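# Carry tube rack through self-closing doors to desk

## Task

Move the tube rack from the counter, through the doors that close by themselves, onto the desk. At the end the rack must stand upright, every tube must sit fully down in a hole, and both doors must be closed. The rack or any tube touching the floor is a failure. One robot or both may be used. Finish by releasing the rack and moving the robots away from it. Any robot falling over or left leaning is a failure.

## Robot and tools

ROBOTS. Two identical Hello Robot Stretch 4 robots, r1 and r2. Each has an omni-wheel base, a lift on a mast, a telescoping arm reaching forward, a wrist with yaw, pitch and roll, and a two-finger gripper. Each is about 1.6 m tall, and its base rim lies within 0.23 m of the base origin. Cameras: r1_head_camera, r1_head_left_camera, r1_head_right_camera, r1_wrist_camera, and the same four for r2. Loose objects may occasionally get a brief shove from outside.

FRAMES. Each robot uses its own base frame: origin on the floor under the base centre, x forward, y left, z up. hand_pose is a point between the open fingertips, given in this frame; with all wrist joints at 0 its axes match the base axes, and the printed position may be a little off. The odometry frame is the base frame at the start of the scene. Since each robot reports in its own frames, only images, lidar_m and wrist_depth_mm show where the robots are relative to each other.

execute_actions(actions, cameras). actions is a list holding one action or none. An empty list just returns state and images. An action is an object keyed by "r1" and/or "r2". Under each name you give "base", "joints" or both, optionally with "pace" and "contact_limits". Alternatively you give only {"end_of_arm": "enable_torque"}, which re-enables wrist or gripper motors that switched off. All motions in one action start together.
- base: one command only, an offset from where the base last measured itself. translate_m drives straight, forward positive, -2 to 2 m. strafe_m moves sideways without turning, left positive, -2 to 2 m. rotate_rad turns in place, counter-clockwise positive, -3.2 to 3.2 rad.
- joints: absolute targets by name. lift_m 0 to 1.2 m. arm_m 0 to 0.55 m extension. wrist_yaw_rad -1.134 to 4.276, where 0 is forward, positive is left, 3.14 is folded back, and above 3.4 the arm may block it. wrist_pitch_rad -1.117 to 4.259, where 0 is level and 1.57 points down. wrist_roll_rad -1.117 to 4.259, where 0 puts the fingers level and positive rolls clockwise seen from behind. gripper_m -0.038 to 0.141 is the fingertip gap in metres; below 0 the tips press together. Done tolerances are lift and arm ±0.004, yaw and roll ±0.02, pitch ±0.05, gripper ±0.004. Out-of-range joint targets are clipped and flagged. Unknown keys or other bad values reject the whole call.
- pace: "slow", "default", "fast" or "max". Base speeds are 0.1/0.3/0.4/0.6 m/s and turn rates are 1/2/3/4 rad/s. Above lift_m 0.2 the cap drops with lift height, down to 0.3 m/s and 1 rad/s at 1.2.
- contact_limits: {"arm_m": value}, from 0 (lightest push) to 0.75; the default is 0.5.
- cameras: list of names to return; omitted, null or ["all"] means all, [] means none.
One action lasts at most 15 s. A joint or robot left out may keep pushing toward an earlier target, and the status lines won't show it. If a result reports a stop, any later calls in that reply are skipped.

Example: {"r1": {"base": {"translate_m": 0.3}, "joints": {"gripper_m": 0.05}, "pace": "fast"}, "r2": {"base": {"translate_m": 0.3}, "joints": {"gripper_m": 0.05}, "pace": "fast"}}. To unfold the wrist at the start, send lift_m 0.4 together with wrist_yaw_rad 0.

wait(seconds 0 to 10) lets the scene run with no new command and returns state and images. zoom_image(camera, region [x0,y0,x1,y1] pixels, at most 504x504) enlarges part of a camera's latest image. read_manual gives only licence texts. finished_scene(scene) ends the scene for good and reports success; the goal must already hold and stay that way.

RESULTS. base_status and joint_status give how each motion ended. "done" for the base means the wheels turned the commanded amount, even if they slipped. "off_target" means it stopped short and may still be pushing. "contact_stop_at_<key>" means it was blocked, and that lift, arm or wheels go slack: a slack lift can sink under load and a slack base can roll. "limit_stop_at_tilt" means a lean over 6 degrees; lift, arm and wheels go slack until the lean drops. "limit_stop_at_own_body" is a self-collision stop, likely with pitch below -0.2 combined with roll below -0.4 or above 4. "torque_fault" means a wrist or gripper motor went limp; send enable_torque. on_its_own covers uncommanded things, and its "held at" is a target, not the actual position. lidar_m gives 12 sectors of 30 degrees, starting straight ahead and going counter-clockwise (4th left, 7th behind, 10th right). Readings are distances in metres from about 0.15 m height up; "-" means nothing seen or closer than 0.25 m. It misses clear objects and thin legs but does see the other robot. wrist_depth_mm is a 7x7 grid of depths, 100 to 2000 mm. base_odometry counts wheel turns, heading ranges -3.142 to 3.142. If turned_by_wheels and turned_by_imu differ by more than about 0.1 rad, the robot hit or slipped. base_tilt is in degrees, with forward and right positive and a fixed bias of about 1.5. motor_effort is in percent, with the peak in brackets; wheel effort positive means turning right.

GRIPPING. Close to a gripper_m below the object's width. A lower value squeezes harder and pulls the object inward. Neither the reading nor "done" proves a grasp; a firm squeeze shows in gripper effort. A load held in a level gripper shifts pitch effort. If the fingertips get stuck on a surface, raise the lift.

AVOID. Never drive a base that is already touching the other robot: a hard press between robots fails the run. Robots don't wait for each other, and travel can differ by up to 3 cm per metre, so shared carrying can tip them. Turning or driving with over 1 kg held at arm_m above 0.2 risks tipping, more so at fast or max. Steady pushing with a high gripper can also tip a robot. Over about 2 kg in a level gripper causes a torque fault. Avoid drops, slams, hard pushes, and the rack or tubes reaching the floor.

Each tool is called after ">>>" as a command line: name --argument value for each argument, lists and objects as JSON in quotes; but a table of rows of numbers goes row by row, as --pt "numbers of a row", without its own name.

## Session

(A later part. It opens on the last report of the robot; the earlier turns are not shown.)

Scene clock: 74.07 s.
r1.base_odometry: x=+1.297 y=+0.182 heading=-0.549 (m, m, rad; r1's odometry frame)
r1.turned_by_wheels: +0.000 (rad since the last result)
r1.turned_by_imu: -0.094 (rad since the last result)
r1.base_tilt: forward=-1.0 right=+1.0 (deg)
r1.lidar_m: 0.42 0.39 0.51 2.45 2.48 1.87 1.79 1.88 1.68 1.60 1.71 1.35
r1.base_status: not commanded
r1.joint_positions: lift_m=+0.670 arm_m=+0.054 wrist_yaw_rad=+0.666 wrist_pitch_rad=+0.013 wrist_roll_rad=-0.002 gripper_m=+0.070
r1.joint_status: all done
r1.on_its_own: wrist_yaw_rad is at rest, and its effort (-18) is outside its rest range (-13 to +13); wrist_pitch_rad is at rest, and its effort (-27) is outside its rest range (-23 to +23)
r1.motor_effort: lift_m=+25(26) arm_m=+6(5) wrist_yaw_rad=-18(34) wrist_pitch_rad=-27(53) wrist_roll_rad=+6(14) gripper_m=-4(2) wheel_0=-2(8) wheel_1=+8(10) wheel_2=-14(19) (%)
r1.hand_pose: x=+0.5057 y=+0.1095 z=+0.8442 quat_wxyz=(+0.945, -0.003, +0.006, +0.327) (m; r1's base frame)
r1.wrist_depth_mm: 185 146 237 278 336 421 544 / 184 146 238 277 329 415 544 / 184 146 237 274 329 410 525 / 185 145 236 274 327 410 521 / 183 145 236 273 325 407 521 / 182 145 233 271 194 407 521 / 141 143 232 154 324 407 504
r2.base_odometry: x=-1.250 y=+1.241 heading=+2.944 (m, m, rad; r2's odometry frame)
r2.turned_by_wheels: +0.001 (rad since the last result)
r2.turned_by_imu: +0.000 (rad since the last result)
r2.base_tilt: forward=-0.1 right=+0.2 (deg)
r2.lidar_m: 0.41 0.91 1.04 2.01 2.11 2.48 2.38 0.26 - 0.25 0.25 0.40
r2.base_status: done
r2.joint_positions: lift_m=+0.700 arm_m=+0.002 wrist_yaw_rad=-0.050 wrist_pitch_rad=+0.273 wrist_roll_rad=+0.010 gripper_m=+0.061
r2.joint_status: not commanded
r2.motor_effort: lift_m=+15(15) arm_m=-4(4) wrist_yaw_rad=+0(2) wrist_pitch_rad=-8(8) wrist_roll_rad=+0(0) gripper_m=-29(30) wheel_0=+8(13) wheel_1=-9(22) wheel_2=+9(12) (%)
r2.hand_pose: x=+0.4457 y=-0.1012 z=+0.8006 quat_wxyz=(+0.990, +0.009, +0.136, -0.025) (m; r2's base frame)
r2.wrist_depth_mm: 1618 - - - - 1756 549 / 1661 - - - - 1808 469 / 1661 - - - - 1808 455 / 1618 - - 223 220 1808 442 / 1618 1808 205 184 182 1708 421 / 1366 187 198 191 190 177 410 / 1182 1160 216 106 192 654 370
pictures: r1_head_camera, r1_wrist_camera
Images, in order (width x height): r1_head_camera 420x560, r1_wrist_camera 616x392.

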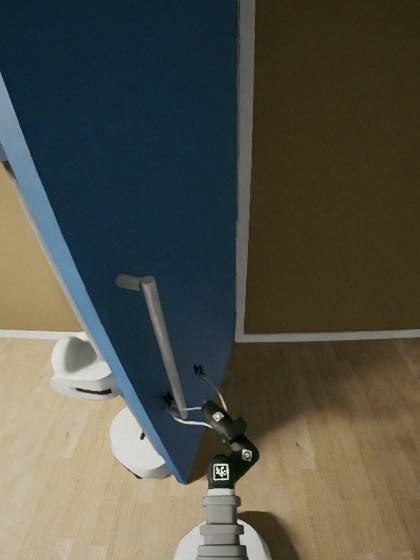

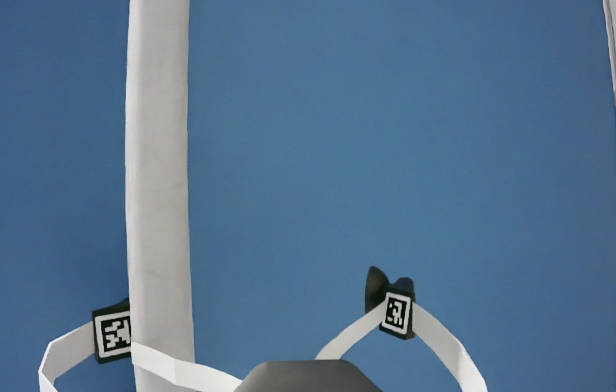

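>>> execute_actions --actions '[{"r1":{"base":{"translate_m":-0.07},"pace":"slow"}}]' --cameras '["r1_head_camera","r1_wrist_camera"]'

Scene clock: 76.60 s.
r1.base_odometry: x=+1.238 y=+0.218 heading=-0.550 (m, m, rad; r1's odometry frame)
r1.turned_by_wheels: +0.000 (rad since the last result)
r1.turned_by_imu: -0.011 (rad since the last result)
r1.base_tilt: forward=+0.0 right=+0.3 (deg)
r1.lidar_m: 0.45 0.43 0.62 2.45 2.43 1.83 1.73 1.86 1.72 1.59 1.70 1.41
r1.base_status: done
r1.joint_positions: lift_m=+0.670 arm_m=+0.054 wrist_yaw_rad=+0.660 wrist_pitch_rad=+0.006 wrist_roll_rad=+0.000 gripper_m=+0.070
r1.joint_status: not commanded
r1.motor_effort: lift_m=+22(24) arm_m=+6(6) wrist_yaw_rad=-1(21) wrist_pitch_rad=-5(28) wrist_roll_rad=-2(7) gripper_m=-2(4) wheel_0=-3(4) wheel_1=-2(8) wheel_2=+2(13) (%)
r1.hand_pose: x=+0.5064 y=+0.1079 z=+0.8464 quat_wxyz=(+0.946, -0.001, +0.003, +0.324) (m; r1's base frame)
r1.wrist_depth_mm: 355 217 185 296 355 455 609 / 286 217 184 294 353 452 597 / 286 217 185 293 353 445 580 / 298 216 187 291 347 442 569 / - 215 232 290 347 439 574 / - 214 180 286 194 439 569 / - 204 185 142 343 439 564
r2.base_odometry: x=-1.250 y=+1.241 heading=+2.944 (m, m, rad; r2's odometry frame)
r2.turned_by_wheels: +0.000 (rad since the last result)
r2.turned_by_imu: -0.001 (rad since the last result)
r2.base_tilt: forward=-0.2 right=+0.2 (deg)
r2.lidar_m: 0.40 0.90 1.08 2.02 2.09 2.51 2.37 0.25 - 0.25 0.25 0.42
r2.base_status: not commanded
r2.joint_positions: lift_m=+0.700 arm_m=+0.002 wrist_yaw_rad=-0.050 wrist_pitch_rad=+0.273 wrist_roll_rad=+0.010 gripper_m=+0.061
r2.joint_status: not commanded
r2.motor_effort: lift_m=+15(15) arm_m=-5(4) wrist_yaw_rad=+3(4) wrist_pitch_rad=-9(8) wrist_roll_rad=+0(0) gripper_m=-29(29) wheel_0=+4(8) wheel_1=-3(9) wheel_2=+4(9) (%)
r2.hand_pose: x=+0.4457 y=-0.1012 z=+0.8006 quat_wxyz=(+0.990, +0.009, +0.136, -0.025) (m; r2's base frame)
r2.wrist_depth_mm: 1576 - - - - 1756 549 / 1618 - - - - 1808 466 / 1661 - - - - 1808 459 / 1661 - - 223 218 1756 439 / 1618 1808 206 183 182 1661 421 / 1366 187 198 191 190 177 410 / 1182 1160 216 106 191 654 368
pictures: r1_head_camera, r1_wrist_camera
Images, in order (width x height): r1_head_camera 420x560, r1_wrist_camera 616x392.

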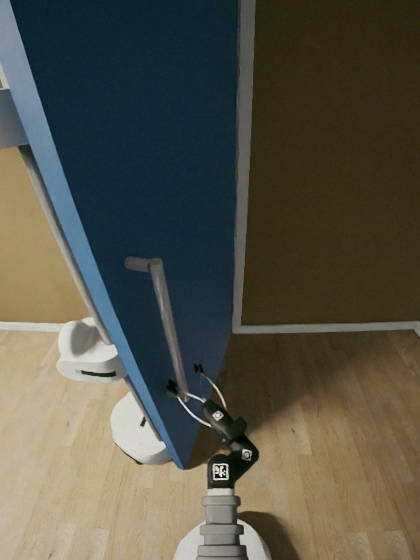

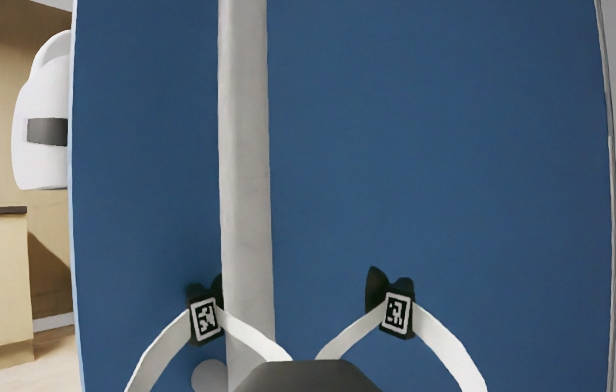

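>>> execute_actions --actions '[{"r1":{"base":{"translate_m":-0.3},"joints":{"gripper_m":0.11},"pace":"slow"},"r2":{"base":{"rotate_rad":3.14},"pace":"slow"}}]' --cameras '["r1_head_camera","r2_head_left_camera"]'

Scene clock: 81.60 s.
r1.base_odometry: x=+0.982 y=+0.375 heading=-0.550 (m, m, rad; r1's odometry frame)
r1.turned_by_wheels: +0.000 (rad since the last result)
r1.turned_by_imu: +0.000 (rad since the last result)
r1.base_tilt: forward=+0.0 right=+0.3 (deg)
r1.lidar_m: 0.71 0.62 0.66 2.44 2.03 1.50 1.44 1.54 1.71 1.59 1.70 1.72
r1.base_status: done
r1.joint_positions: lift_m=+0.670 arm_m=+0.054 wrist_yaw_rad=+0.660 wrist_pitch_rad=+0.006 wrist_roll_rad=+0.000 gripper_m=+0.110
r1.joint_status: all done
r1.motor_effort: lift_m=+22(22) arm_m=+5(5) wrist_yaw_rad=+0(1) wrist_pitch_rad=-5(5) wrist_roll_rad=+0(0) gripper_m=+1(2) wheel_0=-1(4) wheel_1=-2(5) wheel_2=+2(5) (%)
r1.hand_pose: x=+0.5064 y=+0.1079 z=+0.8464 quat_wxyz=(+0.946, -0.001, +0.003, +0.324) (m; r1's base frame)
r1.wrist_depth_mm: - - - 831 473 634 842 / - - - 854 473 634 820 / - - - 647 469 634 820 / - - 591 699 480 615 798 / 455 569 1983 842 477 621 788 / 407 - 1921 842 197 615 798 / - - - 145 484 615 798
r2.base_odometry: x=-1.250 y=+1.241 heading=-0.199 (m, m, rad; r2's odometry frame)
r2.turned_by_wheels: +3.140 (rad since the last result)
r2.turned_by_imu: +3.161 (rad since the last result)
r2.base_tilt: forward=-0.1 right=+0.2 (deg)
r2.lidar_m: 0.39 0.25 2.44 0.25 0.25 0.45 3.14 0.91 1.08 2.01 2.10 0.39
r2.base_status: done
r2.joint_positions: lift_m=+0.700 arm_m=+0.002 wrist_yaw_rad=-0.050 wrist_pitch_rad=+0.273 wrist_roll_rad=+0.010 gripper_m=+0.061
r2.joint_status: not commanded
r2.motor_effort: lift_m=+15(15) arm_m=-3(4) wrist_yaw_rad=+2(1) wrist_pitch_rad=-9(8) wrist_roll_rad=+0(0) gripper_m=-30(29) wheel_0=-3(14) wheel_1=+1(12) wheel_2=-1(2) (%)
r2.hand_pose: x=+0.4455 y=-0.1012 z=+0.8006 quat_wxyz=(+0.990, +0.009, +0.136, -0.025) (m; r2's base frame)
r2.wrist_depth_mm: 691 1863 1863 1921 1921 1983 1863 / - - - - - - - / - - - - - - - / - - - 224 224 - - / 1618 1863 206 183 183 1921 - / 1255 187 198 191 190 177 1464 / 891 904 216 106 192 1182 1205
pictures: r1_head_camera, r2_head_left_camera
Images, in order (width x height): r1_head_camera 420x560, r2_head_left_camera 420x672.

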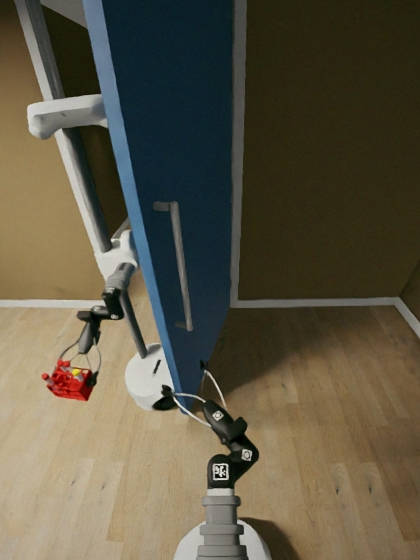

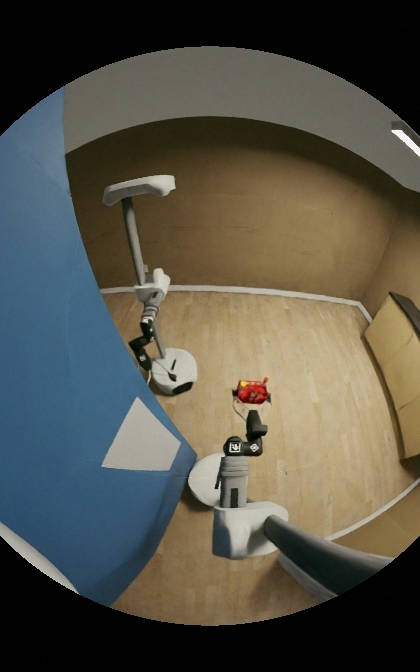

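>>> execute_actions --actions '[{"r1":{"base":{"translate_m":-0.05},"joints":{"gripper_m":0.05,"wrist_yaw_rad":-1.1,"arm_m":0.0,"lift_m":0.3},"pace":"fast"},"r2":{"base":{"strafe_m":0.15},"pace":"slow"}}]' --cameras '["r1_head_left_camera","r2_head_left_camera"]'

Scene clock: 84.90 s.
r1.base_odometry: x=+0.939 y=+0.401 heading=-0.550 (m, m, rad; r1's odometry frame)
r1.turned_by_wheels: +0.000 (rad since the last result)
r1.turned_by_imu: -0.001 (rad since the last result)
r1.base_tilt: forward=-0.1 right=+0.2 (deg)
r1.lidar_m: 0.71 0.57 2.53 2.47 1.97 1.47 1.39 1.49 1.70 1.60 1.69 1.78
r1.base_status: done
r1.joint_positions: lift_m=+0.300 arm_m=+0.001 wrist_yaw_rad=-1.100 wrist_pitch_rad=+0.006 wrist_roll_rad=+0.000 gripper_m=+0.050
r1.joint_status: all done
r1.motor_effort: lift_m=+15(20) arm_m=-7(8) wrist_yaw_rad=-1(4) wrist_pitch_rad=-7(6) wrist_roll_rad=-1(2) gripper_m=-4(6) wheel_0=+0(6) wheel_1=-1(5) wheel_2=-1(10) (%)
r1.hand_pose: x=+0.2251 y=-0.2967 z=+0.4769 quat_wxyz=(+0.853, +0.002, +0.003, -0.523) (m; r1's base frame)
r1.wrist_depth_mm: 1499 1808 1983 1756 1537 1397 1281 / 1464 1863 1983 1756 1537 1366 1281 / 1464 1863 1983 1756 1537 1397 1281 / 1464 1863 1983 1756 1576 1430 1308 / 1464 1863 - 1756 1576 1430 1308 / 1430 1618 198 1661 196 1366 1281 / 1255 1182 1205 144 1182 1138 1160
r2.base_odometry: x=-1.220 y=+1.388 heading=-0.199 (m, m, rad; r2's odometry frame)
r2.turned_by_wheels: +0.000 (rad since the last result)
r2.turned_by_imu: -0.001 (rad since the last result)
r2.base_tilt: forward=-0.2 right=+0.2 (deg)
r2.lidar_m: 0.41 0.26 0.25 - 0.25 0.31 3.15 1.00 1.06 2.16 2.26 0.41
r2.base_status: done
r2.joint_positions: lift_m=+0.700 arm_m=+0.002 wrist_yaw_rad=-0.050 wrist_pitch_rad=+0.273 wrist_roll_rad=+0.010 gripper_m=+0.061
r2.joint_status: not commanded
r2.motor_effort: lift_m=+15(15) arm_m=-3(3) wrist_yaw_rad=+0(1) wrist_pitch_rad=-8(8) wrist_roll_rad=+0(0) gripper_m=-29(31) wheel_0=-3(7) wheel_1=+3(5) wheel_2=+1(5) (%)
r2.hand_pose: x=+0.4455 y=-0.1012 z=+0.8006 quat_wxyz=(+0.990, +0.009, +0.136, -0.025) (m; r2's base frame)
r2.wrist_depth_mm: 1863 1921 1921 1921 1863 1921 1921 / - - - - - - - / - - - - - - - / - 842 - 224 220 - - / 1808 750 205 183 183 1921 - / 676 187 198 191 190 177 1499 / 1160 878 216 106 192 1182 1205
pictures: r1_head_left_camera, r2_head_left_camera
Images, in order (width x height): r1_head_left_camera 420x672, r2_head_left_camera 420x672.

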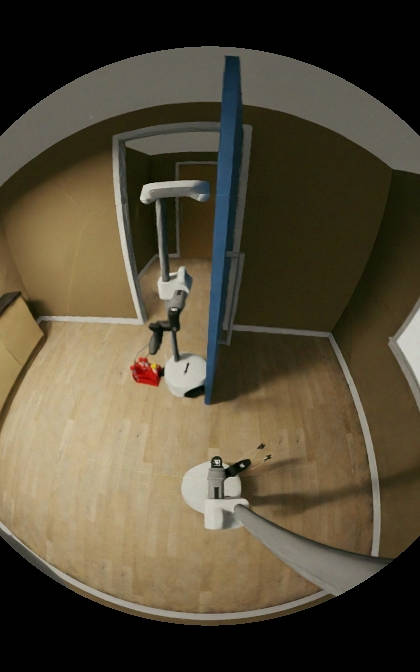

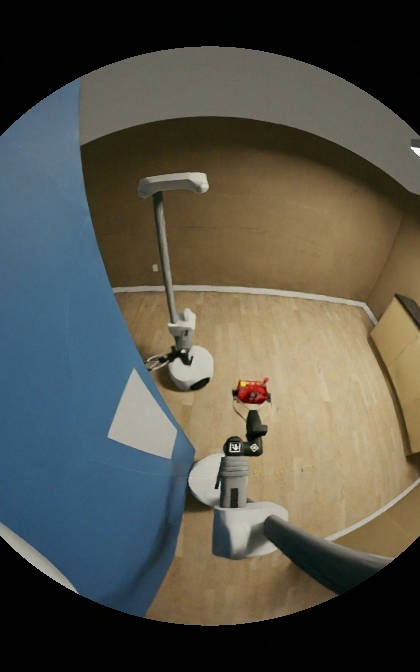

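>>> execute_actions --actions '[{"r1":{"base":{"strafe_m":0.93},"pace":"max"}}]' --cameras '[]'

>>> execute_actions --actions '[{"r1":{"joints":{"wrist_yaw_rad":0.0},"base":{"translate_m":0.6},"pace":"fast"}}]' --cameras '["r1_head_left_camera","r1_head_camera"]'

Scene clock: 88.27 s.
r1.base_odometry: x=+1.425 y=+1.194 heading=-0.550 (m, m, rad; r1's odometry frame)
r1.turned_by_wheels: +0.000 (rad since the last result)
r1.turned_by_imu: +0.000 (rad since the last result)
r1.base_tilt: forward=+0.0 right=+0.2 (deg)
r1.lidar_m: 1.74 1.81 1.58 1.51 1.62 1.43 1.37 1.44 2.01 2.54 0.70 0.73
r1.base_status: done
r1.joint_positions: lift_m=+0.300 arm_m=+0.001 wrist_yaw_rad=-1.100 wrist_pitch_rad=+0.006 wrist_roll_rad=+0.000 gripper_m=+0.050
r1.joint_status: not commanded
r1.motor_effort: lift_m=+17(17) arm_m=-7(7) wrist_yaw_rad=+0(0) wrist_pitch_rad=-7(7) wrist_roll_rad=-1(1) gripper_m=-4(2) wheel_0=+0(15) wheel_1=+0(10) wheel_2=-1(0) (%)
r1.hand_pose: x=+0.2251 y=-0.2968 z=+0.4767 quat_wxyz=(+0.853, +0.002, +0.003, -0.523) (m; r1's base frame)
r1.wrist_depth_mm: 866 676 661 - - - - / 1397 1160 1042 - - - - / 1366 1205 991 - - - - / 1366 1182 1008 - - - - / 1397 1182 1008 - - - - / 917 1118 196 1863 196 1708 1618 / 750 741 976 144 1182 1160 1182
r2.base_odometry: x=-1.220 y=+1.388 heading=-0.199 (m, m, rad; r2's odometry frame)
r2.turned_by_wheels: +0.000 (rad since the last result)
r2.turned_by_imu: +0.000 (rad since the last result)
r2.base_tilt: forward=-0.1 right=+0.1 (deg)
r2.lidar_m: 0.41 0.26 0.25 - 0.25 0.34 3.13 1.02 1.08 2.15 2.26 0.41
r2.base_status: not commanded
r2.joint_positions: lift_m=+0.700 arm_m=+0.002 wrist_yaw_rad=-0.050 wrist_pitch_rad=+0.273 wrist_roll_rad=+0.010 gripper_m=+0.061
r2.joint_status: not commanded
r2.motor_effort: lift_m=+15(15) arm_m=-3(3) wrist_yaw_rad=+0(0) wrist_pitch_rad=-8(8) wrist_roll_rad=+0(1) gripper_m=-30(29) wheel_0=-3(3) wheel_1=+3(3) wheel_2=+1(1) (%)
r2.hand_pose: x=+0.4455 y=-0.1012 z=+0.8006 quat_wxyz=(+0.990, +0.009, +0.136, -0.025) (m; r2's base frame)
r2.wrist_depth_mm: 1863 1863 1921 1921 1921 1921 1983 / - - - - - - - / - - - - - - - / - - - 224 220 891 - / 1808 1863 206 183 183 917 741 / 1397 187 198 191 191 177 723 / 1160 1160 216 106 191 904 917
pictures: none
No camera images: the call's "cameras" was empty. Leave "cameras" out to get every camera's image.

Scene clock: 91.13 s.
r1.base_odometry: x=+1.937 y=+0.880 heading=-0.550 (m, m, rad; r1's odometry frame)
r1.turned_by_wheels: +0.000 (rad since the last result)
r1.turned_by_imu: -0.003 (rad since the last result)
r1.base_tilt: forward=+0.1 right=+0.3 (deg)
r1.lidar_m: 1.12 1.21 1.52 1.49 1.58 2.06 1.97 2.06 2.67 0.48 0.55 1.40
r1.base_status: done
r1.joint_positions: lift_m=+0.300 arm_m=+0.001 wrist_yaw_rad=+0.000 wrist_pitch_rad=+0.006 wrist_roll_rad=+0.000 gripper_m=+0.050
r1.joint_status: all done
r1.motor_effort: lift_m=+18(17) arm_m=-7(7) wrist_yaw_rad=+0(5) wrist_pitch_rad=-6(7) wrist_roll_rad=-1(0) gripper_m=-2(2) wheel_0=-2(7) wheel_1=+0(6) wheel_2=+1(13) (%)
r1.hand_pose: x=+0.4606 y=-0.0874 z=+0.4767 quat_wxyz=(+1.000, +0.000, +0.003, +0.000) (m; r1's base frame)
r1.wrist_depth_mm: 917 904 931 - - - - / 904 904 931 - - - - / 917 917 917 - - - - / 946 917 917 - - - - / 917 917 917 - - - - / 917 917 197 1708 195 1708 1576 / 931 917 904 144 1205 1118 1138
r2.base_odometry: x=-1.220 y=+1.388 heading=-0.199 (m, m, rad; r2's odometry frame)
r2.turned_by_wheels: +0.000 (rad since the last result)
r2.turned_by_imu: +0.000 (rad since the last result)
r2.base_tilt: forward=-0.1 right=+0.2 (deg)
r2.lidar_m: 0.38 0.25 0.25 - 0.25 0.34 3.15 1.00 1.09 0.55 0.55 0.42
r2.base_status: not commanded
r2.joint_positions: lift_m=+0.700 arm_m=+0.002 wrist_yaw_rad=-0.050 wrist_pitch_rad=+0.273 wrist_roll_rad=+0.010 gripper_m=+0.061
r2.joint_status: not commanded
r2.motor_effort: lift_m=+15(15) arm_m=-3(3) wrist_yaw_rad=+0(0) wrist_pitch_rad=-8(8) wrist_roll_rad=+0(0) gripper_m=-29(29) wheel_0=-3(3) wheel_1=+3(3) wheel_2=+1(1) (%)
r2.hand_pose: x=+0.4455 y=-0.1012 z=+0.8006 quat_wxyz=(+0.990, +0.009, +0.136, -0.025) (m; r2's base frame)
r2.wrist_depth_mm: 1863 1921 1921 1921 1921 1863 1921 / - - - - - - - / - - - - - - - / - - - 223 223 - - / 1808 1863 205 183 183 1921 - / 1366 187 198 192 191 177 1464 / 1160 1160 216 106 192 1205 1205
pictures: r1_head_camera, r1_head_left_camera
Images, in order (width x height): r1_head_camera 420x560, r1_head_left_camera 420x672.

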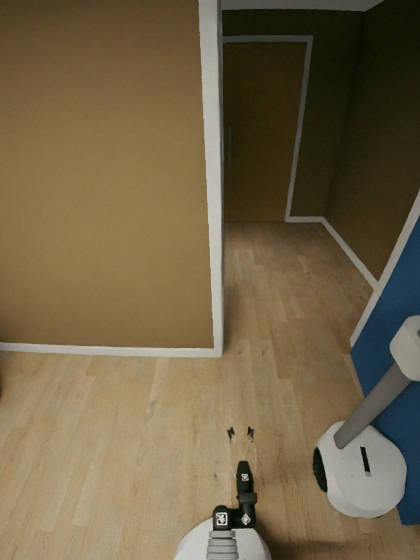

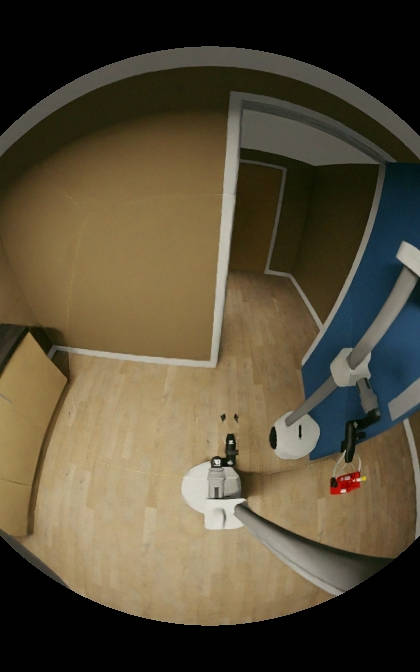

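>>> execute_actions --actions '[{"r1":{"joints":{"wrist_yaw_rad":-0.25},"base":{"translate_m":0.84},"pace":"fast"}}]' --cameras '[]'

>>> execute_actions --actions '[{"r1":{"joints":{"wrist_yaw_rad":0.0},"base":{"strafe_m":-0.33}}}]' --cameras '["r1_head_left_camera","r1_head_camera"]'

Scene clock: 94.97 s.
r1.base_odometry: x=+2.653 y=+0.441 heading=-0.550 (m, m, rad; r1's odometry frame)
r1.turned_by_wheels: +0.000 (rad since the last result)
r1.turned_by_imu: -0.004 (rad since the last result)
r1.base_tilt: forward=+0.0 right=+0.3 (deg)
r1.lidar_m: 0.29 0.31 0.45 1.34 1.54 2.24 2.84 0.72 0.60 0.90 1.03 2.29
r1.base_status: done
r1.joint_positions: lift_m=+0.300 arm_m=+0.001 wrist_yaw_rad=-0.250 wrist_pitch_rad=+0.006 wrist_roll_rad=+0.000 gripper_m=+0.050
r1.joint_status: all done
r1.motor_effort: lift_m=+17(17) arm_m=-6(6) wrist_yaw_rad=+0(7) wrist_pitch_rad=-6(7) wrist_roll_rad=+0(1) gripper_m=-4(2) wheel_0=-1(6) wheel_1=-2(3) wheel_2=+2(12) (%)
r1.hand_pose: x=+0.4300 y=-0.1560 z=+0.4767 quat_wxyz=(+0.992, +0.000, +0.003, -0.125) (m; r1's base frame)
r1.wrist_depth_mm: 138 - - - - - 1576 / 134 - - - - - 1537 / 135 - - - - - 1618 / 135 - - - - - 1618 / 133 - - - - - 1618 / 131 1863 197 1808 196 1708 1537 / 132 1205 1229 144 1182 1118 1182
r2.base_odometry: x=-1.220 y=+1.388 heading=-0.199 (m, m, rad; r2's odometry frame)
r2.turned_by_wheels: +0.000 (rad since the last result)
r2.turned_by_imu: -0.001 (rad since the last result)
r2.base_tilt: forward=-0.1 right=+0.2 (deg)
r2.lidar_m: 0.41 0.26 0.25 - 0.25 0.33 3.15 0.76 0.60 2.16 2.26 0.39
r2.base_status: not commanded
r2.joint_positions: lift_m=+0.700 arm_m=+0.002 wrist_yaw_rad=-0.050 wrist_pitch_rad=+0.273 wrist_roll_rad=+0.010 gripper_m=+0.061
r2.joint_status: not commanded
r2.motor_effort: lift_m=+15(15) arm_m=-3(3) wrist_yaw_rad=-1(0) wrist_pitch_rad=-8(8) wrist_roll_rad=+0(0) gripper_m=-29(30) wheel_0=-3(3) wheel_1=+3(3) wheel_2=+1(1) (%)
r2.hand_pose: x=+0.4455 y=-0.1012 z=+0.8006 quat_wxyz=(+0.990, +0.009, +0.136, -0.025) (m; r2's base frame)
r2.wrist_depth_mm: 1863 1863 1921 1983 1921 1921 1921 / - - - - - - - / - - - - - - - / - - - 223 221 - - / 1808 1863 206 183 183 1921 - / 1397 186 198 191 191 177 1499 / 1182 1160 216 106 192 1205 1205
pictures: none
No camera images: the call's "cameras" was empty. Leave "cameras" out to get every camera's image.

Scene clock: 97.40 s.
r1.base_odometry: x=+2.481 y=+0.160 heading=-0.550 (m, m, rad; r1's odometry frame)
r1.turned_by_wheels: +0.000 (rad since the last result)
r1.turned_by_imu: -0.001 (rad since the last result)
r1.base_tilt: forward=+0.0 right=+0.2 (deg)
r1.lidar_m: 2.61 0.42 0.44 1.34 1.89 2.93 0.84 0.35 0.39 0.60 0.69 1.82
r1.base_status: done
r1.joint_positions: lift_m=+0.300 arm_m=+0.001 wrist_yaw_rad=+0.000 wrist_pitch_rad=+0.006 wrist_roll_rad=+0.000 gripper_m=+0.050
r1.joint_status: all done
r1.motor_effort: lift_m=+17(17) arm_m=-6(6) wrist_yaw_rad=+0(6) wrist_pitch_rad=-6(7) wrist_roll_rad=-1(1) gripper_m=-2(3) wheel_0=-1(8) wheel_1=+0(7) wheel_2=+1(1) (%)
r1.hand_pose: x=+0.4605 y=-0.0874 z=+0.4767 quat_wxyz=(+1.000, +0.000, +0.003, +0.000) (m; r1's base frame)
r1.wrist_depth_mm: 1366 1921 - - - - 1618 / 1336 1921 - - - - 1661 / 1336 1983 - - - - 1708 / 1366 1983 - - - - 1708 / 1308 1921 - - - - 1708 / 1281 1661 198 1863 196 1756 1576 / 1229 1205 1205 144 1182 1138 1160
r2.base_odometry: x=-1.220 y=+1.388 heading=-0.199 (m, m, rad; r2's odometry frame)
r2.turned_by_wheels: +0.000 (rad since the last result)
r2.turned_by_imu: +0.000 (rad since the last result)
r2.base_tilt: forward=-0.1 right=+0.2 (deg)
r2.lidar_m: 0.40 0.26 0.25 - 0.25 0.32 3.14 0.37 0.38 2.16 2.24 0.39
r2.base_status: not commanded
r2.joint_positions: lift_m=+0.700 arm_m=+0.002 wrist_yaw_rad=-0.050 wrist_pitch_rad=+0.273 wrist_roll_rad=+0.010 gripper_m=+0.061
r2.joint_status: not commanded
r2.motor_effort: lift_m=+15(15) arm_m=-3(3) wrist_yaw_rad=+3(1) wrist_pitch_rad=-8(8) wrist_roll_rad=+0(0) gripper_m=-30(30) wheel_0=-3(3) wheel_1=+3(3) wheel_2=+1(1) (%)
r2.hand_pose: x=+0.4455 y=-0.1012 z=+0.8006 quat_wxyz=(+0.990, +0.009, +0.136, -0.025) (m; r2's base frame)
r2.wrist_depth_mm: 1921 1863 1921 1921 1921 1983 1983 / - - - - - - - / - - - - - - - / - - - 224 221 - - / 1808 1863 205 183 183 1921 - / 1366 187 198 191 191 177 1499 / 1182 1160 216 106 191 1205 1205
pictures: r1_head_camera, r1_head_left_camera
Images, in order (width x height): r1_head_camera 420x560, r1_head_left_camera 420x672.

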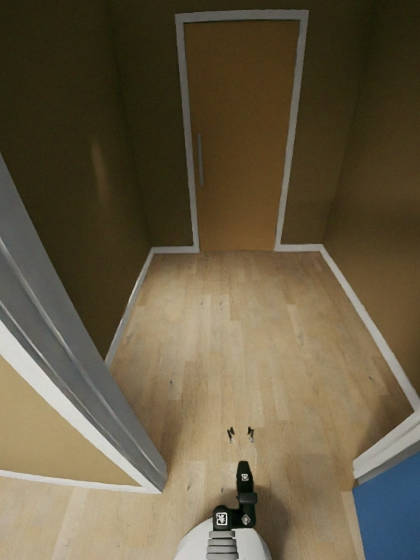

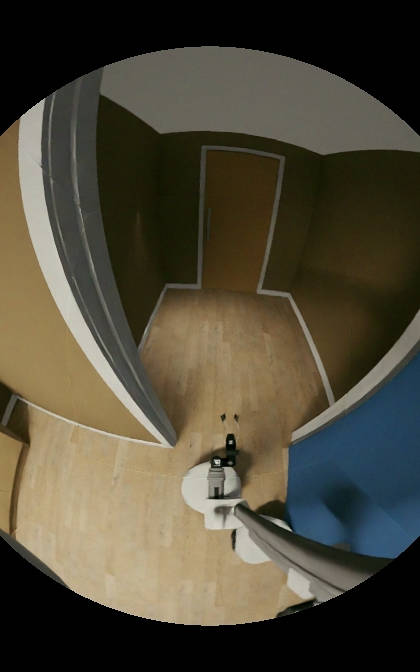

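>>> execute_actions --actions '[{"r1":{"joints":{"lift_m":0.67,"gripper_m":0.09},"base":{"translate_m":1.6},"pace":"max"},"r2":{"base":{"rotate_rad":-3.14},"pace":"slow"}}]' --cameras '["r1_wrist_camera","r1_head_camera","r2_head_camera"]'

Scene clock: 102.17 s.
r1.base_odometry: x=+3.845 y=-0.676 heading=-0.550 (m, m, rad; r1's odometry frame)
r1.turned_by_wheels: +0.000 (rad since the last result)
r1.turned_by_imu: -0.006 (rad since the last result)
r1.base_tilt: forward=+0.0 right=+0.3 (deg)
r1.lidar_m: 0.97 1.10 0.82 0.78 0.84 1.13 1.18 1.36 1.28 1.25 1.31 1.08
r1.base_status: done
r1.joint_positions: lift_m=+0.670 arm_m=+0.001 wrist_yaw_rad=+0.000 wrist_pitch_rad=+0.006 wrist_roll_rad=+0.000 gripper_m=+0.090
r1.joint_status: all done
r1.motor_effort: lift_m=+23(30) arm_m=-6(6) wrist_yaw_rad=-1(0) wrist_pitch_rad=-7(7) wrist_roll_rad=-1(1) gripper_m=+1(3) wheel_0=+0(8) wheel_1=+0(3) wheel_2=+0(15) (%)
r1.hand_pose: x=+0.4605 y=-0.0874 z=+0.8462 quat_wxyz=(+1.000, +0.000, +0.003, +0.000) (m; r1's base frame)
r1.wrist_depth_mm: 820 809 820 809 820 809 820 / 820 820 820 820 820 831 820 / 809 820 820 820 820 831 820 / 809 831 820 831 820 820 820 / 820 820 820 820 831 831 809 / 809 820 213 809 199 809 809 / 809 809 820 143 820 820 820
r2.base_odometry: x=-1.220 y=+1.387 heading=+2.945 (m, m, rad; r2's odometry frame)
r2.turned_by_wheels: -3.139 (rad since the last result)
r2.turned_by_imu: -3.162 (rad since the last result)
r2.base_tilt: forward=-0.2 right=+0.2 (deg)
r2.lidar_m: 0.39 1.02 1.08 2.15 2.26 2.46 2.36 0.25 0.25 - 0.25 0.32
r2.base_status: done
r2.joint_positions: lift_m=+0.700 arm_m=+0.001 wrist_yaw_rad=-0.050 wrist_pitch_rad=+0.273 wrist_roll_rad=+0.010 gripper_m=+0.061
r2.joint_status: not commanded
r2.motor_effort: lift_m=+16(16) arm_m=-2(3) wrist_yaw_rad=+1(3) wrist_pitch_rad=-9(8) wrist_roll_rad=+0(1) gripper_m=-31(28) wheel_0=+4(6) wheel_1=+0(11) wheel_2=+4(12) (%)
r2.hand_pose: x=+0.4454 y=-0.1012 z=+0.8005 quat_wxyz=(+0.990, +0.009, +0.136, -0.026) (m; r2's base frame)
r2.wrist_depth_mm: 1808 - - - - 366 - / 1863 - - - - 364 245 / 1921 - - - - 362 244 / 1921 - 1756 224 219 357 241 / 1708 1863 205 183 182 320 237 / 1366 187 198 191 190 177 230 / 1160 1160 216 106 191 324 -
pictures: r1_head_camera, r1_wrist_camera, r2_head_camera
Images, in order (width x height): r1_head_camera 420x560, r1_wrist_camera 616x392, r2_head_camera 420x560.

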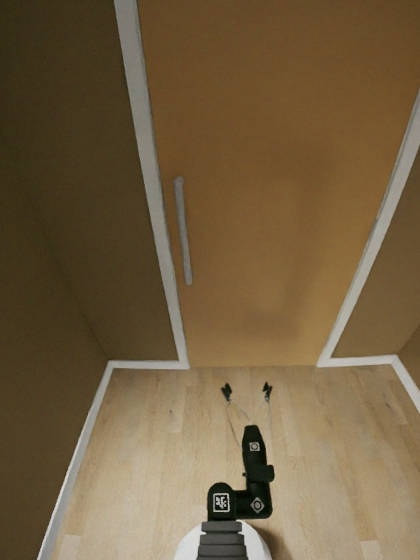

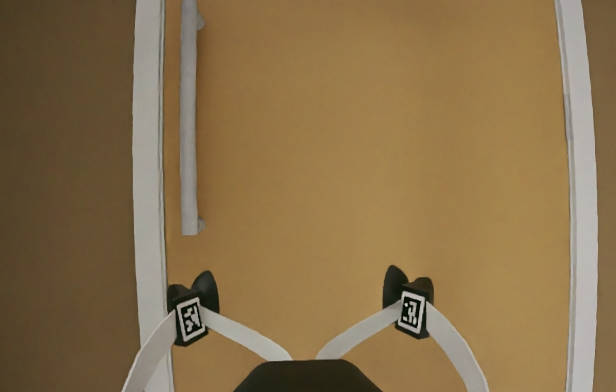

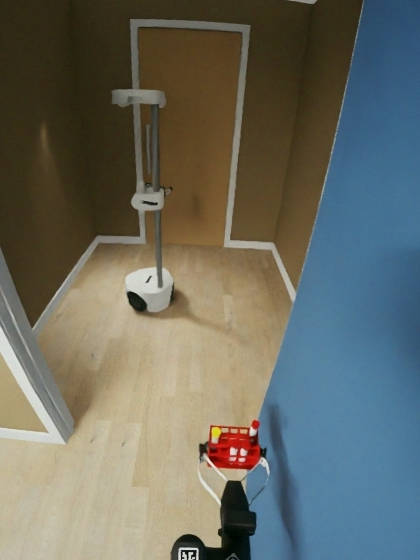

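>>> execute_actions --actions '[{"r1":{"joints":{"lift_m":0.74,"arm_m":0.4},"base":{"strafe_m":0.213}},"r2":{"base":{"strafe_m":0.2},"pace":"slow"}}]' --cameras '["r1_wrist_camera","r2_head_camera"]'

Scene clock: 106.00 s.
r1.base_odometry: x=+3.956 y=-0.494 heading=-0.550 (m, m, rad; r1's odometry frame)
r1.turned_by_wheels: +0.000 (rad since the last result)
r1.turned_by_imu: -0.001 (rad since the last result)
r1.base_tilt: forward=+0.1 right=+0.3 (deg)
r1.lidar_m: 0.98 0.83 0.61 0.56 0.62 0.87 1.14 1.49 1.52 1.48 1.46 1.07
r1.base_status: done
r1.joint_positions: lift_m=+0.740 arm_m=+0.399 wrist_yaw_rad=+0.000 wrist_pitch_rad=+0.006 wrist_roll_rad=+0.000 gripper_m=+0.090
r1.joint_status: all done
r1.motor_effort: lift_m=+26(26) arm_m=+7(7) wrist_yaw_rad=-1(2) wrist_pitch_rad=-6(6) wrist_roll_rad=-1(1) gripper_m=-1(1) wheel_0=+1(9) wheel_1=+1(8) wheel_2=-1(1) (%)
r1.hand_pose: x=+0.8582 y=-0.0874 z=+0.9160 quat_wxyz=(+1.000, +0.000, +0.003, +0.000) (m; r1's base frame)
r1.wrist_depth_mm: 421 424 421 430 433 433 430 / 427 424 424 427 427 430 427 / 424 424 418 427 430 427 433 / 427 427 415 427 430 430 427 / 418 421 407 427 427 424 430 / 424 421 213 427 198 430 427 / 418 421 413 143 427 427 430
r2.base_odometry: x=-1.259 y=+1.191 heading=+2.945 (m, m, rad; r2's odometry frame)
r2.turned_by_wheels: +0.000 (rad since the last result)
r2.turned_by_imu: -0.001 (rad since the last result)
r2.base_tilt: forward=-0.1 right=+0.2 (deg)
r2.lidar_m: 0.38 0.89 1.09 1.96 2.08 2.49 2.36 - - 0.25 0.25 0.40
r2.base_status: done
r2.joint_positions: lift_m=+0.700 arm_m=+0.001 wrist_yaw_rad=-0.050 wrist_pitch_rad=+0.273 wrist_roll_rad=+0.010 gripper_m=+0.061
r2.joint_status: not commanded
r2.motor_effort: lift_m=+16(16) arm_m=-2(2) wrist_yaw_rad=+0(1) wrist_pitch_rad=-9(8) wrist_roll_rad=+0(1) gripper_m=-30(32) wheel_0=+0(8) wheel_1=+0(6) wheel_2=+1(3) (%)
r2.hand_pose: x=+0.4454 y=-0.1012 z=+0.8005 quat_wxyz=(+0.990, +0.009, +0.136, -0.026) (m; r2's base frame)
r2.wrist_depth_mm: 1537 - - - - 1863 1366 / 1537 - - - - 1921 1025 / 1576 - - - - 1921 627 / 1618 - 1708 223 220 1863 549 / 1618 1808 206 183 183 1756 525 / 1366 187 198 191 190 177 477 / 1118 1160 216 106 191 1138 442
pictures: r1_wrist_camera, r2_head_camera
Images, in order (width x height): r1_wrist_camera 616x392, r2_head_camera 420x560.

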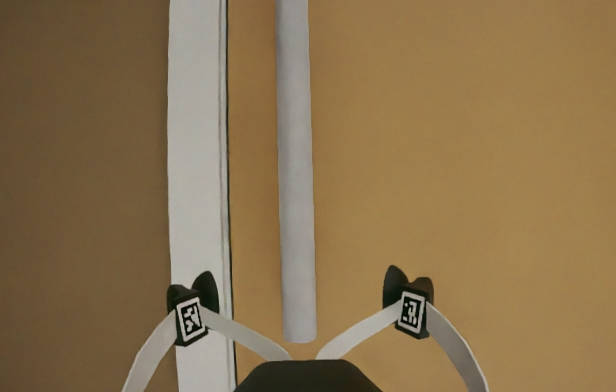

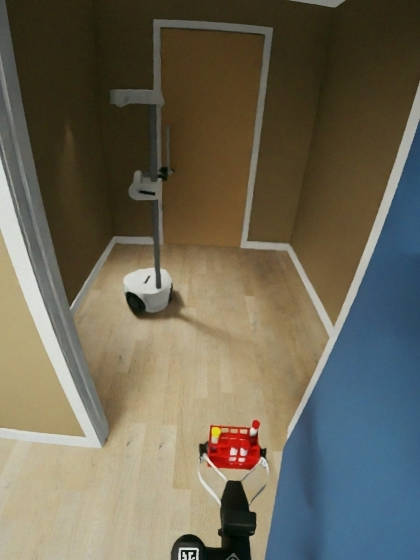

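>>> execute_actions --actions '[{"r1":{"joints":{"lift_m":0.76,"arm_m":0.546}},"r2":{"base":{"translate_m":0.4},"pace":"slow"}}]' --cameras '["r1_wrist_camera"]'

>>> execute_actions --actions '[{"r1":{"joints":{"gripper_m":-0.03}}}]' --cameras '["r1_wrist_camera","r2_head_left_camera"]'

Scene clock: 111.63 s.
r1.base_odometry: x=+3.956 y=-0.494 heading=-0.550 (m, m, rad; r1's odometry frame)
r1.turned_by_wheels: +0.000 (rad since the last result)
r1.turned_by_imu: -0.002 (rad since the last result)
r1.base_tilt: forward=+0.1 right=+0.4 (deg)
r1.lidar_m: 0.97 0.86 0.61 0.56 0.61 0.88 1.14 1.28 1.54 1.48 1.47 1.09
r1.base_status: not commanded
r1.joint_positions: lift_m=+0.760 arm_m=+0.545 wrist_yaw_rad=+0.000 wrist_pitch_rad=+0.006 wrist_roll_rad=+0.000 gripper_m=+0.090
r1.joint_status: all done
r1.motor_effort: lift_m=+26(27) arm_m=+7(8) wrist_yaw_rad=+0(1) wrist_pitch_rad=-6(6) wrist_roll_rad=-1(1) gripper_m=+0(1) wheel_0=+1(1) wheel_1=+1(1) wheel_2=-1(0) (%)
r1.hand_pose: x=+1.0041 y=-0.0874 z=+0.9360 quat_wxyz=(+1.000, +0.000, +0.003, +0.000) (m; r1's base frame)
r1.wrist_depth_mm: 279 265 281 204 282 282 282 / 278 266 282 203 281 283 282 / 278 266 281 204 281 282 282 / 278 267 279 204 281 282 282 / 277 265 279 206 281 282 283 / 278 266 213 204 199 281 281 / 277 265 279 143 279 281 281
r2.base_odometry: x=-1.652 y=+1.269 heading=+2.945 (m, m, rad; r2's odometry frame)
r2.turned_by_wheels: +0.000 (rad since the last result)
r2.turned_by_imu: -0.002 (rad since the last result)
r2.base_tilt: forward=-0.1 right=+0.2 (deg)
r2.lidar_m: 0.40 0.68 0.59 1.33 2.05 2.90 0.28 0.25 - 0.25 0.31 0.40
r2.base_status: done
r2.joint_positions: lift_m=+0.700 arm_m=+0.001 wrist_yaw_rad=-0.050 wrist_pitch_rad=+0.273 wrist_roll_rad=+0.010 gripper_m=+0.061
r2.joint_status: not commanded
r2.motor_effort: lift_m=+16(16) arm_m=-2(2) wrist_yaw_rad=+1(2) wrist_pitch_rad=-9(8) wrist_roll_rad=+0(0) gripper_m=-30(31) wheel_0=+4(7) wheel_1=-3(2) wheel_2=-2(8) (%)
r2.hand_pose: x=+0.4454 y=-0.1012 z=+0.8005 quat_wxyz=(+0.990, +0.009, +0.136, -0.026) (m; r2's base frame)
r2.wrist_depth_mm: 1537 1499 - - - 1808 1366 / 1576 - - - - 1863 1336 / 1618 - - - - 1921 1336 / 1618 - 1308 222 224 1863 1308 / 1661 1618 206 183 181 1708 1308 / 1397 187 198 191 189 177 1281 / 1182 1138 216 106 192 1182 1160
pictures: r1_wrist_camera
Images, in order (width x height): r1_wrist_camera 616x392.

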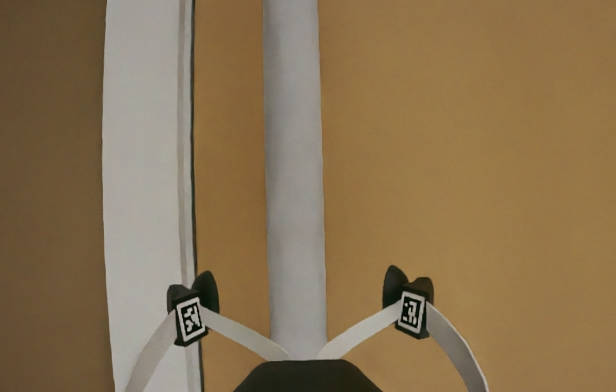

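Scene clock: 113.53 s.
r1.base_odometry: x=+3.956 y=-0.494 heading=-0.550 (m, m, rad; r1's odometry frame)
r1.turned_by_wheels: +0.000 (rad since the last result)
r1.turned_by_imu: -0.001 (rad since the last result)
r1.base_tilt: forward=-0.1 right=+0.2 (deg)
r1.lidar_m: 0.96 0.85 0.60 0.57 0.62 0.88 1.13 1.27 1.53 1.49 1.47 1.07
r1.base_status: not commanded
r1.joint_positions: lift_m=+0.760 arm_m=+0.545 wrist_yaw_rad=+0.001 wrist_pitch_rad=+0.006 wrist_roll_rad=+0.000 gripper_m=-0.029
r1.joint_status: all done
r1.motor_effort: lift_m=+26(26) arm_m=+6(7) wrist_yaw_rad=-2(9) wrist_pitch_rad=-7(7) wrist_roll_rad=-1(2) gripper_m=-19(18) wheel_0=+1(1) wheel_1=+1(1) wheel_2=+0(0) (%)
r1.hand_pose: x=+1.0045 y=-0.0871 z=+0.9360 quat_wxyz=(+1.000, +0.000, +0.003, +0.000) (m; r1's base frame)
r1.wrist_depth_mm: 279 266 265 188 267 270 - / 278 266 265 189 266 268 270 / 279 266 264 189 266 270 270 / 277 265 263 189 266 268 270 / 277 265 264 187 266 268 270 / 278 264 187 186 182 267 270 / 277 150 263 183 264 266 -
r2.base_odometry: x=-1.652 y=+1.269 heading=+2.945 (m, m, rad; r2's odometry frame)
r2.turned_by_wheels: +0.000 (rad since the last result)
r2.turned_by_imu: +0.000 (rad since the last result)
r2.base_tilt: forward=-0.1 right=+0.2 (deg)
r2.lidar_m: 0.42 0.71 0.58 1.34 2.06 2.93 0.30 0.25 - 0.25 0.32 0.40
r2.base_status: not commanded
r2.joint_positions: lift_m=+0.700 arm_m=+0.001 wrist_yaw_rad=-0.050 wrist_pitch_rad=+0.273 wrist_roll_rad=+0.010 gripper_m=+0.061
r2.joint_status: not commanded
r2.motor_effort: lift_m=+16(16) arm_m=-2(3) wrist_yaw_rad=+1(2) wrist_pitch_rad=-8(8) wrist_roll_rad=-1(0) gripper_m=-30(29) wheel_0=+4(4) wheel_1=-3(3) wheel_2=-2(2) (%)
r2.hand_pose: x=+0.4454 y=-0.1012 z=+0.8005 quat_wxyz=(+0.990, +0.009, +0.136, -0.026) (m; r2's base frame)
r2.wrist_depth_mm: 1576 1499 - - - 1863 1366 / 1576 - - - - 1921 1336 / 1618 - - - - 1863 1308 / 1661 - 1308 223 223 1863 1308 / 1661 1576 206 183 181 1708 1308 / 1397 187 198 191 189 177 1308 / 1182 1138 215 106 191 1205 1182
pictures: r1_wrist_camera, r2_head_left_camera
Images, in order (width x height): r1_wrist_camera 616x392, r2_head_left_camera 420x672.

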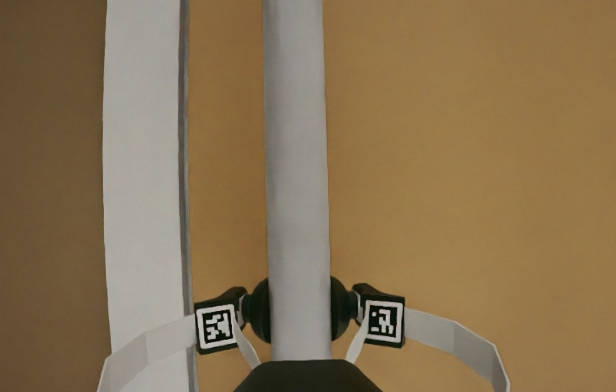

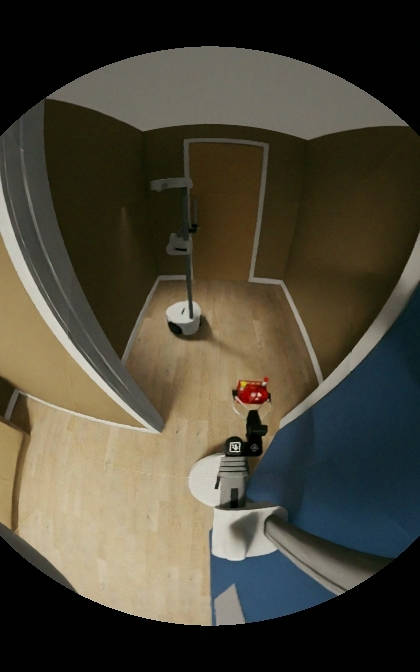

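>>> execute_actions --actions '[{"r1":{"joints":{"wrist_yaw_rad":-0.06},"base":{"translate_m":-0.2},"pace":"slow"}}]' --cameras '[]'

>>> execute_actions --actions '[{"r1":{"joints":{"wrist_yaw_rad":0.04,"arm_m":0.39},"base":{"strafe_m":-0.115},"pace":"slow"}}]' --cameras '["r1_wrist_camera"]'

Scene clock: 117.27 s.
r1.base_odometry: x=+3.786 y=-0.390 heading=-0.554 (m, m, rad; r1's odometry frame)
r1.turned_by_wheels: -0.004 (rad since the last result)
r1.turned_by_imu: -0.006 (rad since the last result)
r1.base_tilt: forward=+0.1 right=+0.1 (deg)
r1.lidar_m: 0.96 0.84 0.62 0.58 0.60 0.89 0.96 1.09 1.40 1.46 1.55 1.12
r1.base_status: done
r1.joint_positions: lift_m=+0.760 arm_m=+0.545 wrist_yaw_rad=-0.075 wrist_pitch_rad=+0.006 wrist_roll_rad=+0.000 gripper_m=-0.029
r1.joint_status: all done
r1.on_its_own: wrist_yaw_rad is at rest, and its effort (+43) is outside its rest range (-13 to +13)
r1.motor_effort: lift_m=+25(26) arm_m=+5(6) wrist_yaw_rad=+43(43) wrist_pitch_rad=-7(7) wrist_roll_rad=-1(1) gripper_m=-19(21) wheel_0=-25(25) wheel_1=-14(13) wheel_2=-12(15) (%)
r1.hand_pose: x=+0.9972 y=-0.1087 z=+0.9359 quat_wxyz=(+0.999, +0.000, +0.003, -0.037) (m; r1's base frame)
r1.wrist_depth_mm: 459 462 236 179 286 325 355 / 462 462 236 178 285 320 355 / 459 462 236 177 286 320 351 / 455 459 236 176 285 317 357 / 455 459 236 176 282 319 349 / 455 459 225 176 183 317 349 / 452 462 228 174 278 161 349
r2.base_odometry: x=-1.652 y=+1.269 heading=+2.945 (m, m, rad; r2's odometry frame)
r2.turned_by_wheels: +0.000 (rad since the last result)
r2.turned_by_imu: -0.001 (rad since the last result)
r2.base_tilt: forward=-0.1 right=+0.2 (deg)
r2.lidar_m: 0.40 0.70 0.58 1.33 2.06 2.92 0.30 0.25 - 0.25 0.30 0.40
r2.base_status: not commanded
r2.joint_positions: lift_m=+0.700 arm_m=+0.001 wrist_yaw_rad=-0.050 wrist_pitch_rad=+0.273 wrist_roll_rad=+0.010 gripper_m=+0.061
r2.joint_status: not commanded
r2.motor_effort: lift_m=+16(16) arm_m=-2(2) wrist_yaw_rad=-1(0) wrist_pitch_rad=-8(8) wrist_roll_rad=+0(1) gripper_m=-29(30) wheel_0=+4(4) wheel_1=-3(3) wheel_2=-2(2) (%)
r2.hand_pose: x=+0.4454 y=-0.1012 z=+0.8005 quat_wxyz=(+0.990, +0.009, +0.136, -0.026) (m; r2's base frame)
r2.wrist_depth_mm: 1537 917 - - - 1863 1336 / 1576 - - - - 1863 1336 / 1576 - - - - 1921 1308 / 1618 - - 223 221 1921 1308 / 1618 1430 206 183 183 1756 1336 / 1397 187 198 191 190 177 1308 / 1160 1182 216 106 191 1182 1205
pictures: none
No camera images: the call's "cameras" was empty. Leave "cameras" out to get every camera's image.

Scene clock: 120.13 s.
r1.base_odometry: x=+3.725 y=-0.488 heading=-0.553 (m, m, rad; r1's odometry frame)
r1.turned_by_wheels: +0.000 (rad since the last result)
r1.turned_by_imu: -0.020 (rad since the last result)
r1.base_tilt: forward=+0.3 right=+0.2 (deg)
r1.lidar_m: 0.79 1.01 0.72 0.67 0.71 1.01 0.99 1.04 1.37 1.35 1.42 0.98
r1.base_status: done
r1.joint_positions: lift_m=+0.760 arm_m=+0.391 wrist_yaw_rad=+0.041 wrist_pitch_rad=+0.006 wrist_roll_rad=+0.000 gripper_m=-0.030
r1.joint_status: all done
r1.motor_effort: lift_m=+26(26) arm_m=-7(11) wrist_yaw_rad=-1(63) wrist_pitch_rad=-7(7) wrist_roll_rad=-1(2) gripper_m=-13(23) wheel_0=+1(26) wheel_1=+1(22) wheel_2=+1(13) (%)
r1.hand_pose: x=+0.8540 y=-0.0756 z=+0.9359 quat_wxyz=(+1.000, +0.000, +0.003, +0.020) (m; r1's base frame)
r1.wrist_depth_mm: 640 213 227 164 291 340 394 / 627 211 228 163 290 342 392 / 627 210 226 163 287 338 392 / 634 210 226 164 286 334 389 / 634 211 225 163 287 332 392 / 634 211 215 162 274 336 387 / 634 204 220 160 274 334 387
r2.base_odometry: x=-1.652 y=+1.269 heading=+2.945 (m, m, rad; r2's odometry frame)
r2.turned_by_wheels: +0.000 (rad since the last result)
r2.turned_by_imu: +0.000 (rad since the last result)
r2.base_tilt: forward=-0.1 right=+0.2 (deg)
r2.lidar_m: 0.37 0.69 0.58 1.35 2.06 2.91 0.30 0.25 - 0.25 0.32 0.41
r2.base_status: not commanded
r2.joint_positions: lift_m=+0.700 arm_m=+0.001 wrist_yaw_rad=-0.050 wrist_pitch_rad=+0.273 wrist_roll_rad=+0.010 gripper_m=+0.061
r2.joint_status: not commanded
r2.motor_effort: lift_m=+16(16) arm_m=-3(2) wrist_yaw_rad=+1(2) wrist_pitch_rad=-7(9) wrist_roll_rad=-1(1) gripper_m=-30(29) wheel_0=+4(4) wheel_1=-3(3) wheel_2=-2(2) (%)
r2.hand_pose: x=+0.4454 y=-0.1012 z=+0.8005 quat_wxyz=(+0.990, +0.009, +0.136, -0.026) (m; r2's base frame)
r2.wrist_depth_mm: 1576 1863 1808 - - 1863 1336 / 1576 - - - - 1921 1336 / 1576 - - - - 1921 1336 / 1618 - 1118 223 221 1863 1336 / 1576 1808 206 183 182 1708 1336 / 1397 187 198 191 190 177 1308 / 1160 1138 216 106 192 1182 1182
pictures: r1_wrist_camera
Images, in order (width x height): r1_wrist_camera 616x392.

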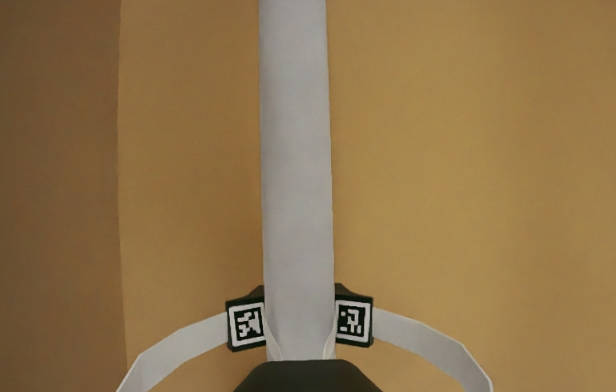

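>>> execute_actions --actions '[{"r1":{"joints":{"wrist_yaw_rad":0.14,"arm_m":0.24},"base":{"strafe_m":-0.155},"pace":"slow"}}]' --cameras '[]'

>>> execute_actions --actions '[{"r1":{"joints":{"wrist_yaw_rad":0.26,"arm_m":0.115},"base":{"strafe_m":-0.19},"pace":"slow"}}]' --cameras '["r1_wrist_camera","r1_head_camera"]'

Scene clock: 123.30 s.
r1.base_odometry: x=+3.644 y=-0.620 heading=-0.553 (m, m, rad; r1's odometry frame)
r1.turned_by_wheels: +0.001 (rad since the last result)
r1.turned_by_imu: +0.000 (rad since the last result)
r1.base_tilt: forward=+0.1 right=+0.2 (deg)
r1.lidar_m: 0.61 1.25 0.88 0.85 0.88 1.01 0.99 1.03 1.26 1.18 1.28 0.97
r1.base_status: done
r1.joint_positions: lift_m=+0.760 arm_m=+0.241 wrist_yaw_rad=+0.144 wrist_pitch_rad=+0.006 wrist_roll_rad=+0.000 gripper_m=-0.030
r1.joint_status: all done
r1.motor_effort: lift_m=+26(26) arm_m=-7(12) wrist_yaw_rad=-11(23) wrist_pitch_rad=-7(7) wrist_roll_rad=-1(0) gripper_m=-11(20) wheel_0=+6(11) wheel_1=-1(12) wheel_2=+2(3) (%)
r1.hand_pose: x=+0.7101 y=-0.0452 z=+0.9359 quat_wxyz=(+0.997, +0.000, +0.003, +0.072) (m; r1's base frame)
r1.wrist_depth_mm: 866 190 214 153 304 387 488 / 854 190 213 153 303 379 492 / 842 190 213 152 303 379 484 / 842 189 213 151 300 375 477 / 842 189 211 152 297 375 480 / 854 187 181 152 289 375 477 / 831 180 210 150 282 373 473
r2.base_odometry: x=-1.652 y=+1.269 heading=+2.945 (m, m, rad; r2's odometry frame)
r2.turned_by_wheels: +0.000 (rad since the last result)
r2.turned_by_imu: +0.000 (rad since the last result)
r2.base_tilt: forward=-0.1 right=+0.2 (deg)
r2.lidar_m: 0.40 0.70 0.59 1.32 2.05 2.92 0.29 0.25 - 0.25 0.31 0.42
r2.base_status: not commanded
r2.joint_positions: lift_m=+0.700 arm_m=+0.001 wrist_yaw_rad=-0.050 wrist_pitch_rad=+0.273 wrist_roll_rad=+0.010 gripper_m=+0.061
r2.joint_status: not commanded
r2.motor_effort: lift_m=+16(16) arm_m=-3(3) wrist_yaw_rad=+2(1) wrist_pitch_rad=-8(9) wrist_roll_rad=+0(0) gripper_m=-30(32) wheel_0=+4(4) wheel_1=-3(3) wheel_2=-2(2) (%)
r2.hand_pose: x=+0.4454 y=-0.1012 z=+0.8005 quat_wxyz=(+0.990, +0.009, +0.136, -0.026) (m; r2's base frame)
r2.wrist_depth_mm: 1576 - 931 - - 1808 1366 / 1576 - - - - 1863 1336 / 1576 - - - - 1863 1308 / 1618 - - 222 222 1921 1336 / 1618 1808 205 183 182 1756 1281 / 1397 187 198 191 190 177 1308 / 1160 1160 216 106 192 1182 1205
pictures: none
No camera images: the call's "cameras" was empty. Leave "cameras" out to get every camera's image.

Scene clock: 126.40 s.
r1.base_odometry: x=+3.544 y=-0.781 heading=-0.552 (m, m, rad; r1's odometry frame)
r1.turned_by_wheels: +0.001 (rad since the last result)
r1.turned_by_imu: -0.004 (rad since the last result)
r1.base_tilt: forward=+0.1 right=+0.2 (deg)
r1.lidar_m: 0.49 1.33 1.08 1.04 1.08 1.09 0.97 1.08 1.09 1.01 1.06 1.06
r1.base_status: done
r1.joint_positions: lift_m=+0.760 arm_m=+0.116 wrist_yaw_rad=+0.263 wrist_pitch_rad=+0.006 wrist_roll_rad=+0.000 gripper_m=-0.030
r1.joint_status: all done
r1.motor_effort: lift_m=+26(26) arm_m=-6(15) wrist_yaw_rad=-9(21) wrist_pitch_rad=-7(10) wrist_roll_rad=+1(0) gripper_m=-13(22) wheel_0=+6(7) wheel_1=+1(13) wheel_2=+1(9) (%)
r1.hand_pose: x=+0.5882 y=-0.0093 z=+0.9359 quat_wxyz=(+0.991, -0.001, +0.003, +0.131) (m; r1's base frame)
r1.wrist_depth_mm: 627 182 211 151 334 473 732 / 1098 182 211 150 332 469 699 / 1078 182 211 150 330 459 691 / 1098 182 211 150 327 455 668 / 1078 181 209 150 325 452 676 / 1098 180 181 150 314 452 661 / 647 167 201 148 301 452 676
r2.base_odometry: x=-1.652 y=+1.269 heading=+2.945 (m, m, rad; r2's odometry frame)
r2.turned_by_wheels: +0.000 (rad since the last result)
r2.turned_by_imu: +0.000 (rad since the last result)
r2.base_tilt: forward=-0.1 right=+0.2 (deg)
r2.lidar_m: 0.42 0.70 0.58 1.34 2.03 2.92 0.30 0.25 - 0.25 0.31 0.39
r2.base_status: not commanded
r2.joint_positions: lift_m=+0.700 arm_m=+0.001 wrist_yaw_rad=-0.050 wrist_pitch_rad=+0.273 wrist_roll_rad=+0.010 gripper_m=+0.061
r2.joint_status: not commanded
r2.motor_effort: lift_m=+16(16) arm_m=-2(3) wrist_yaw_rad=+2(1) wrist_pitch_rad=-9(8) wrist_roll_rad=+0(0) gripper_m=-31(30) wheel_0=+4(4) wheel_1=-3(3) wheel_2=-2(2) (%)
r2.hand_pose: x=+0.4454 y=-0.1012 z=+0.8005 quat_wxyz=(+0.990, +0.009, +0.136, -0.026) (m; r2's base frame)
r2.wrist_depth_mm: 1618 - - 931 - 1921 1366 / 1576 - - 1661 - 1863 1336 / 1576 - - 1756 - 1921 1308 / 1618 - - 223 221 1863 1308 / 1618 1863 205 183 182 1708 1308 / 1397 187 198 191 190 177 1336 / 1160 1160 215 106 191 1205 1182
pictures: r1_head_camera, r1_wrist_camera
Images, in order (width x height): r1_head_camera 420x560, r1_wrist_camera 616x392.

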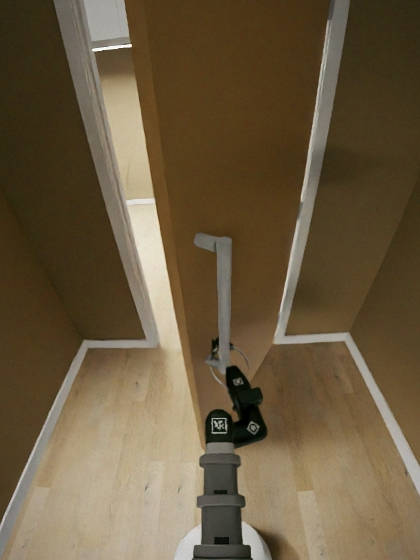

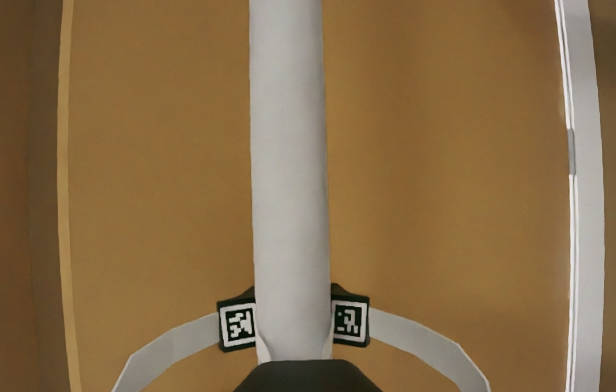

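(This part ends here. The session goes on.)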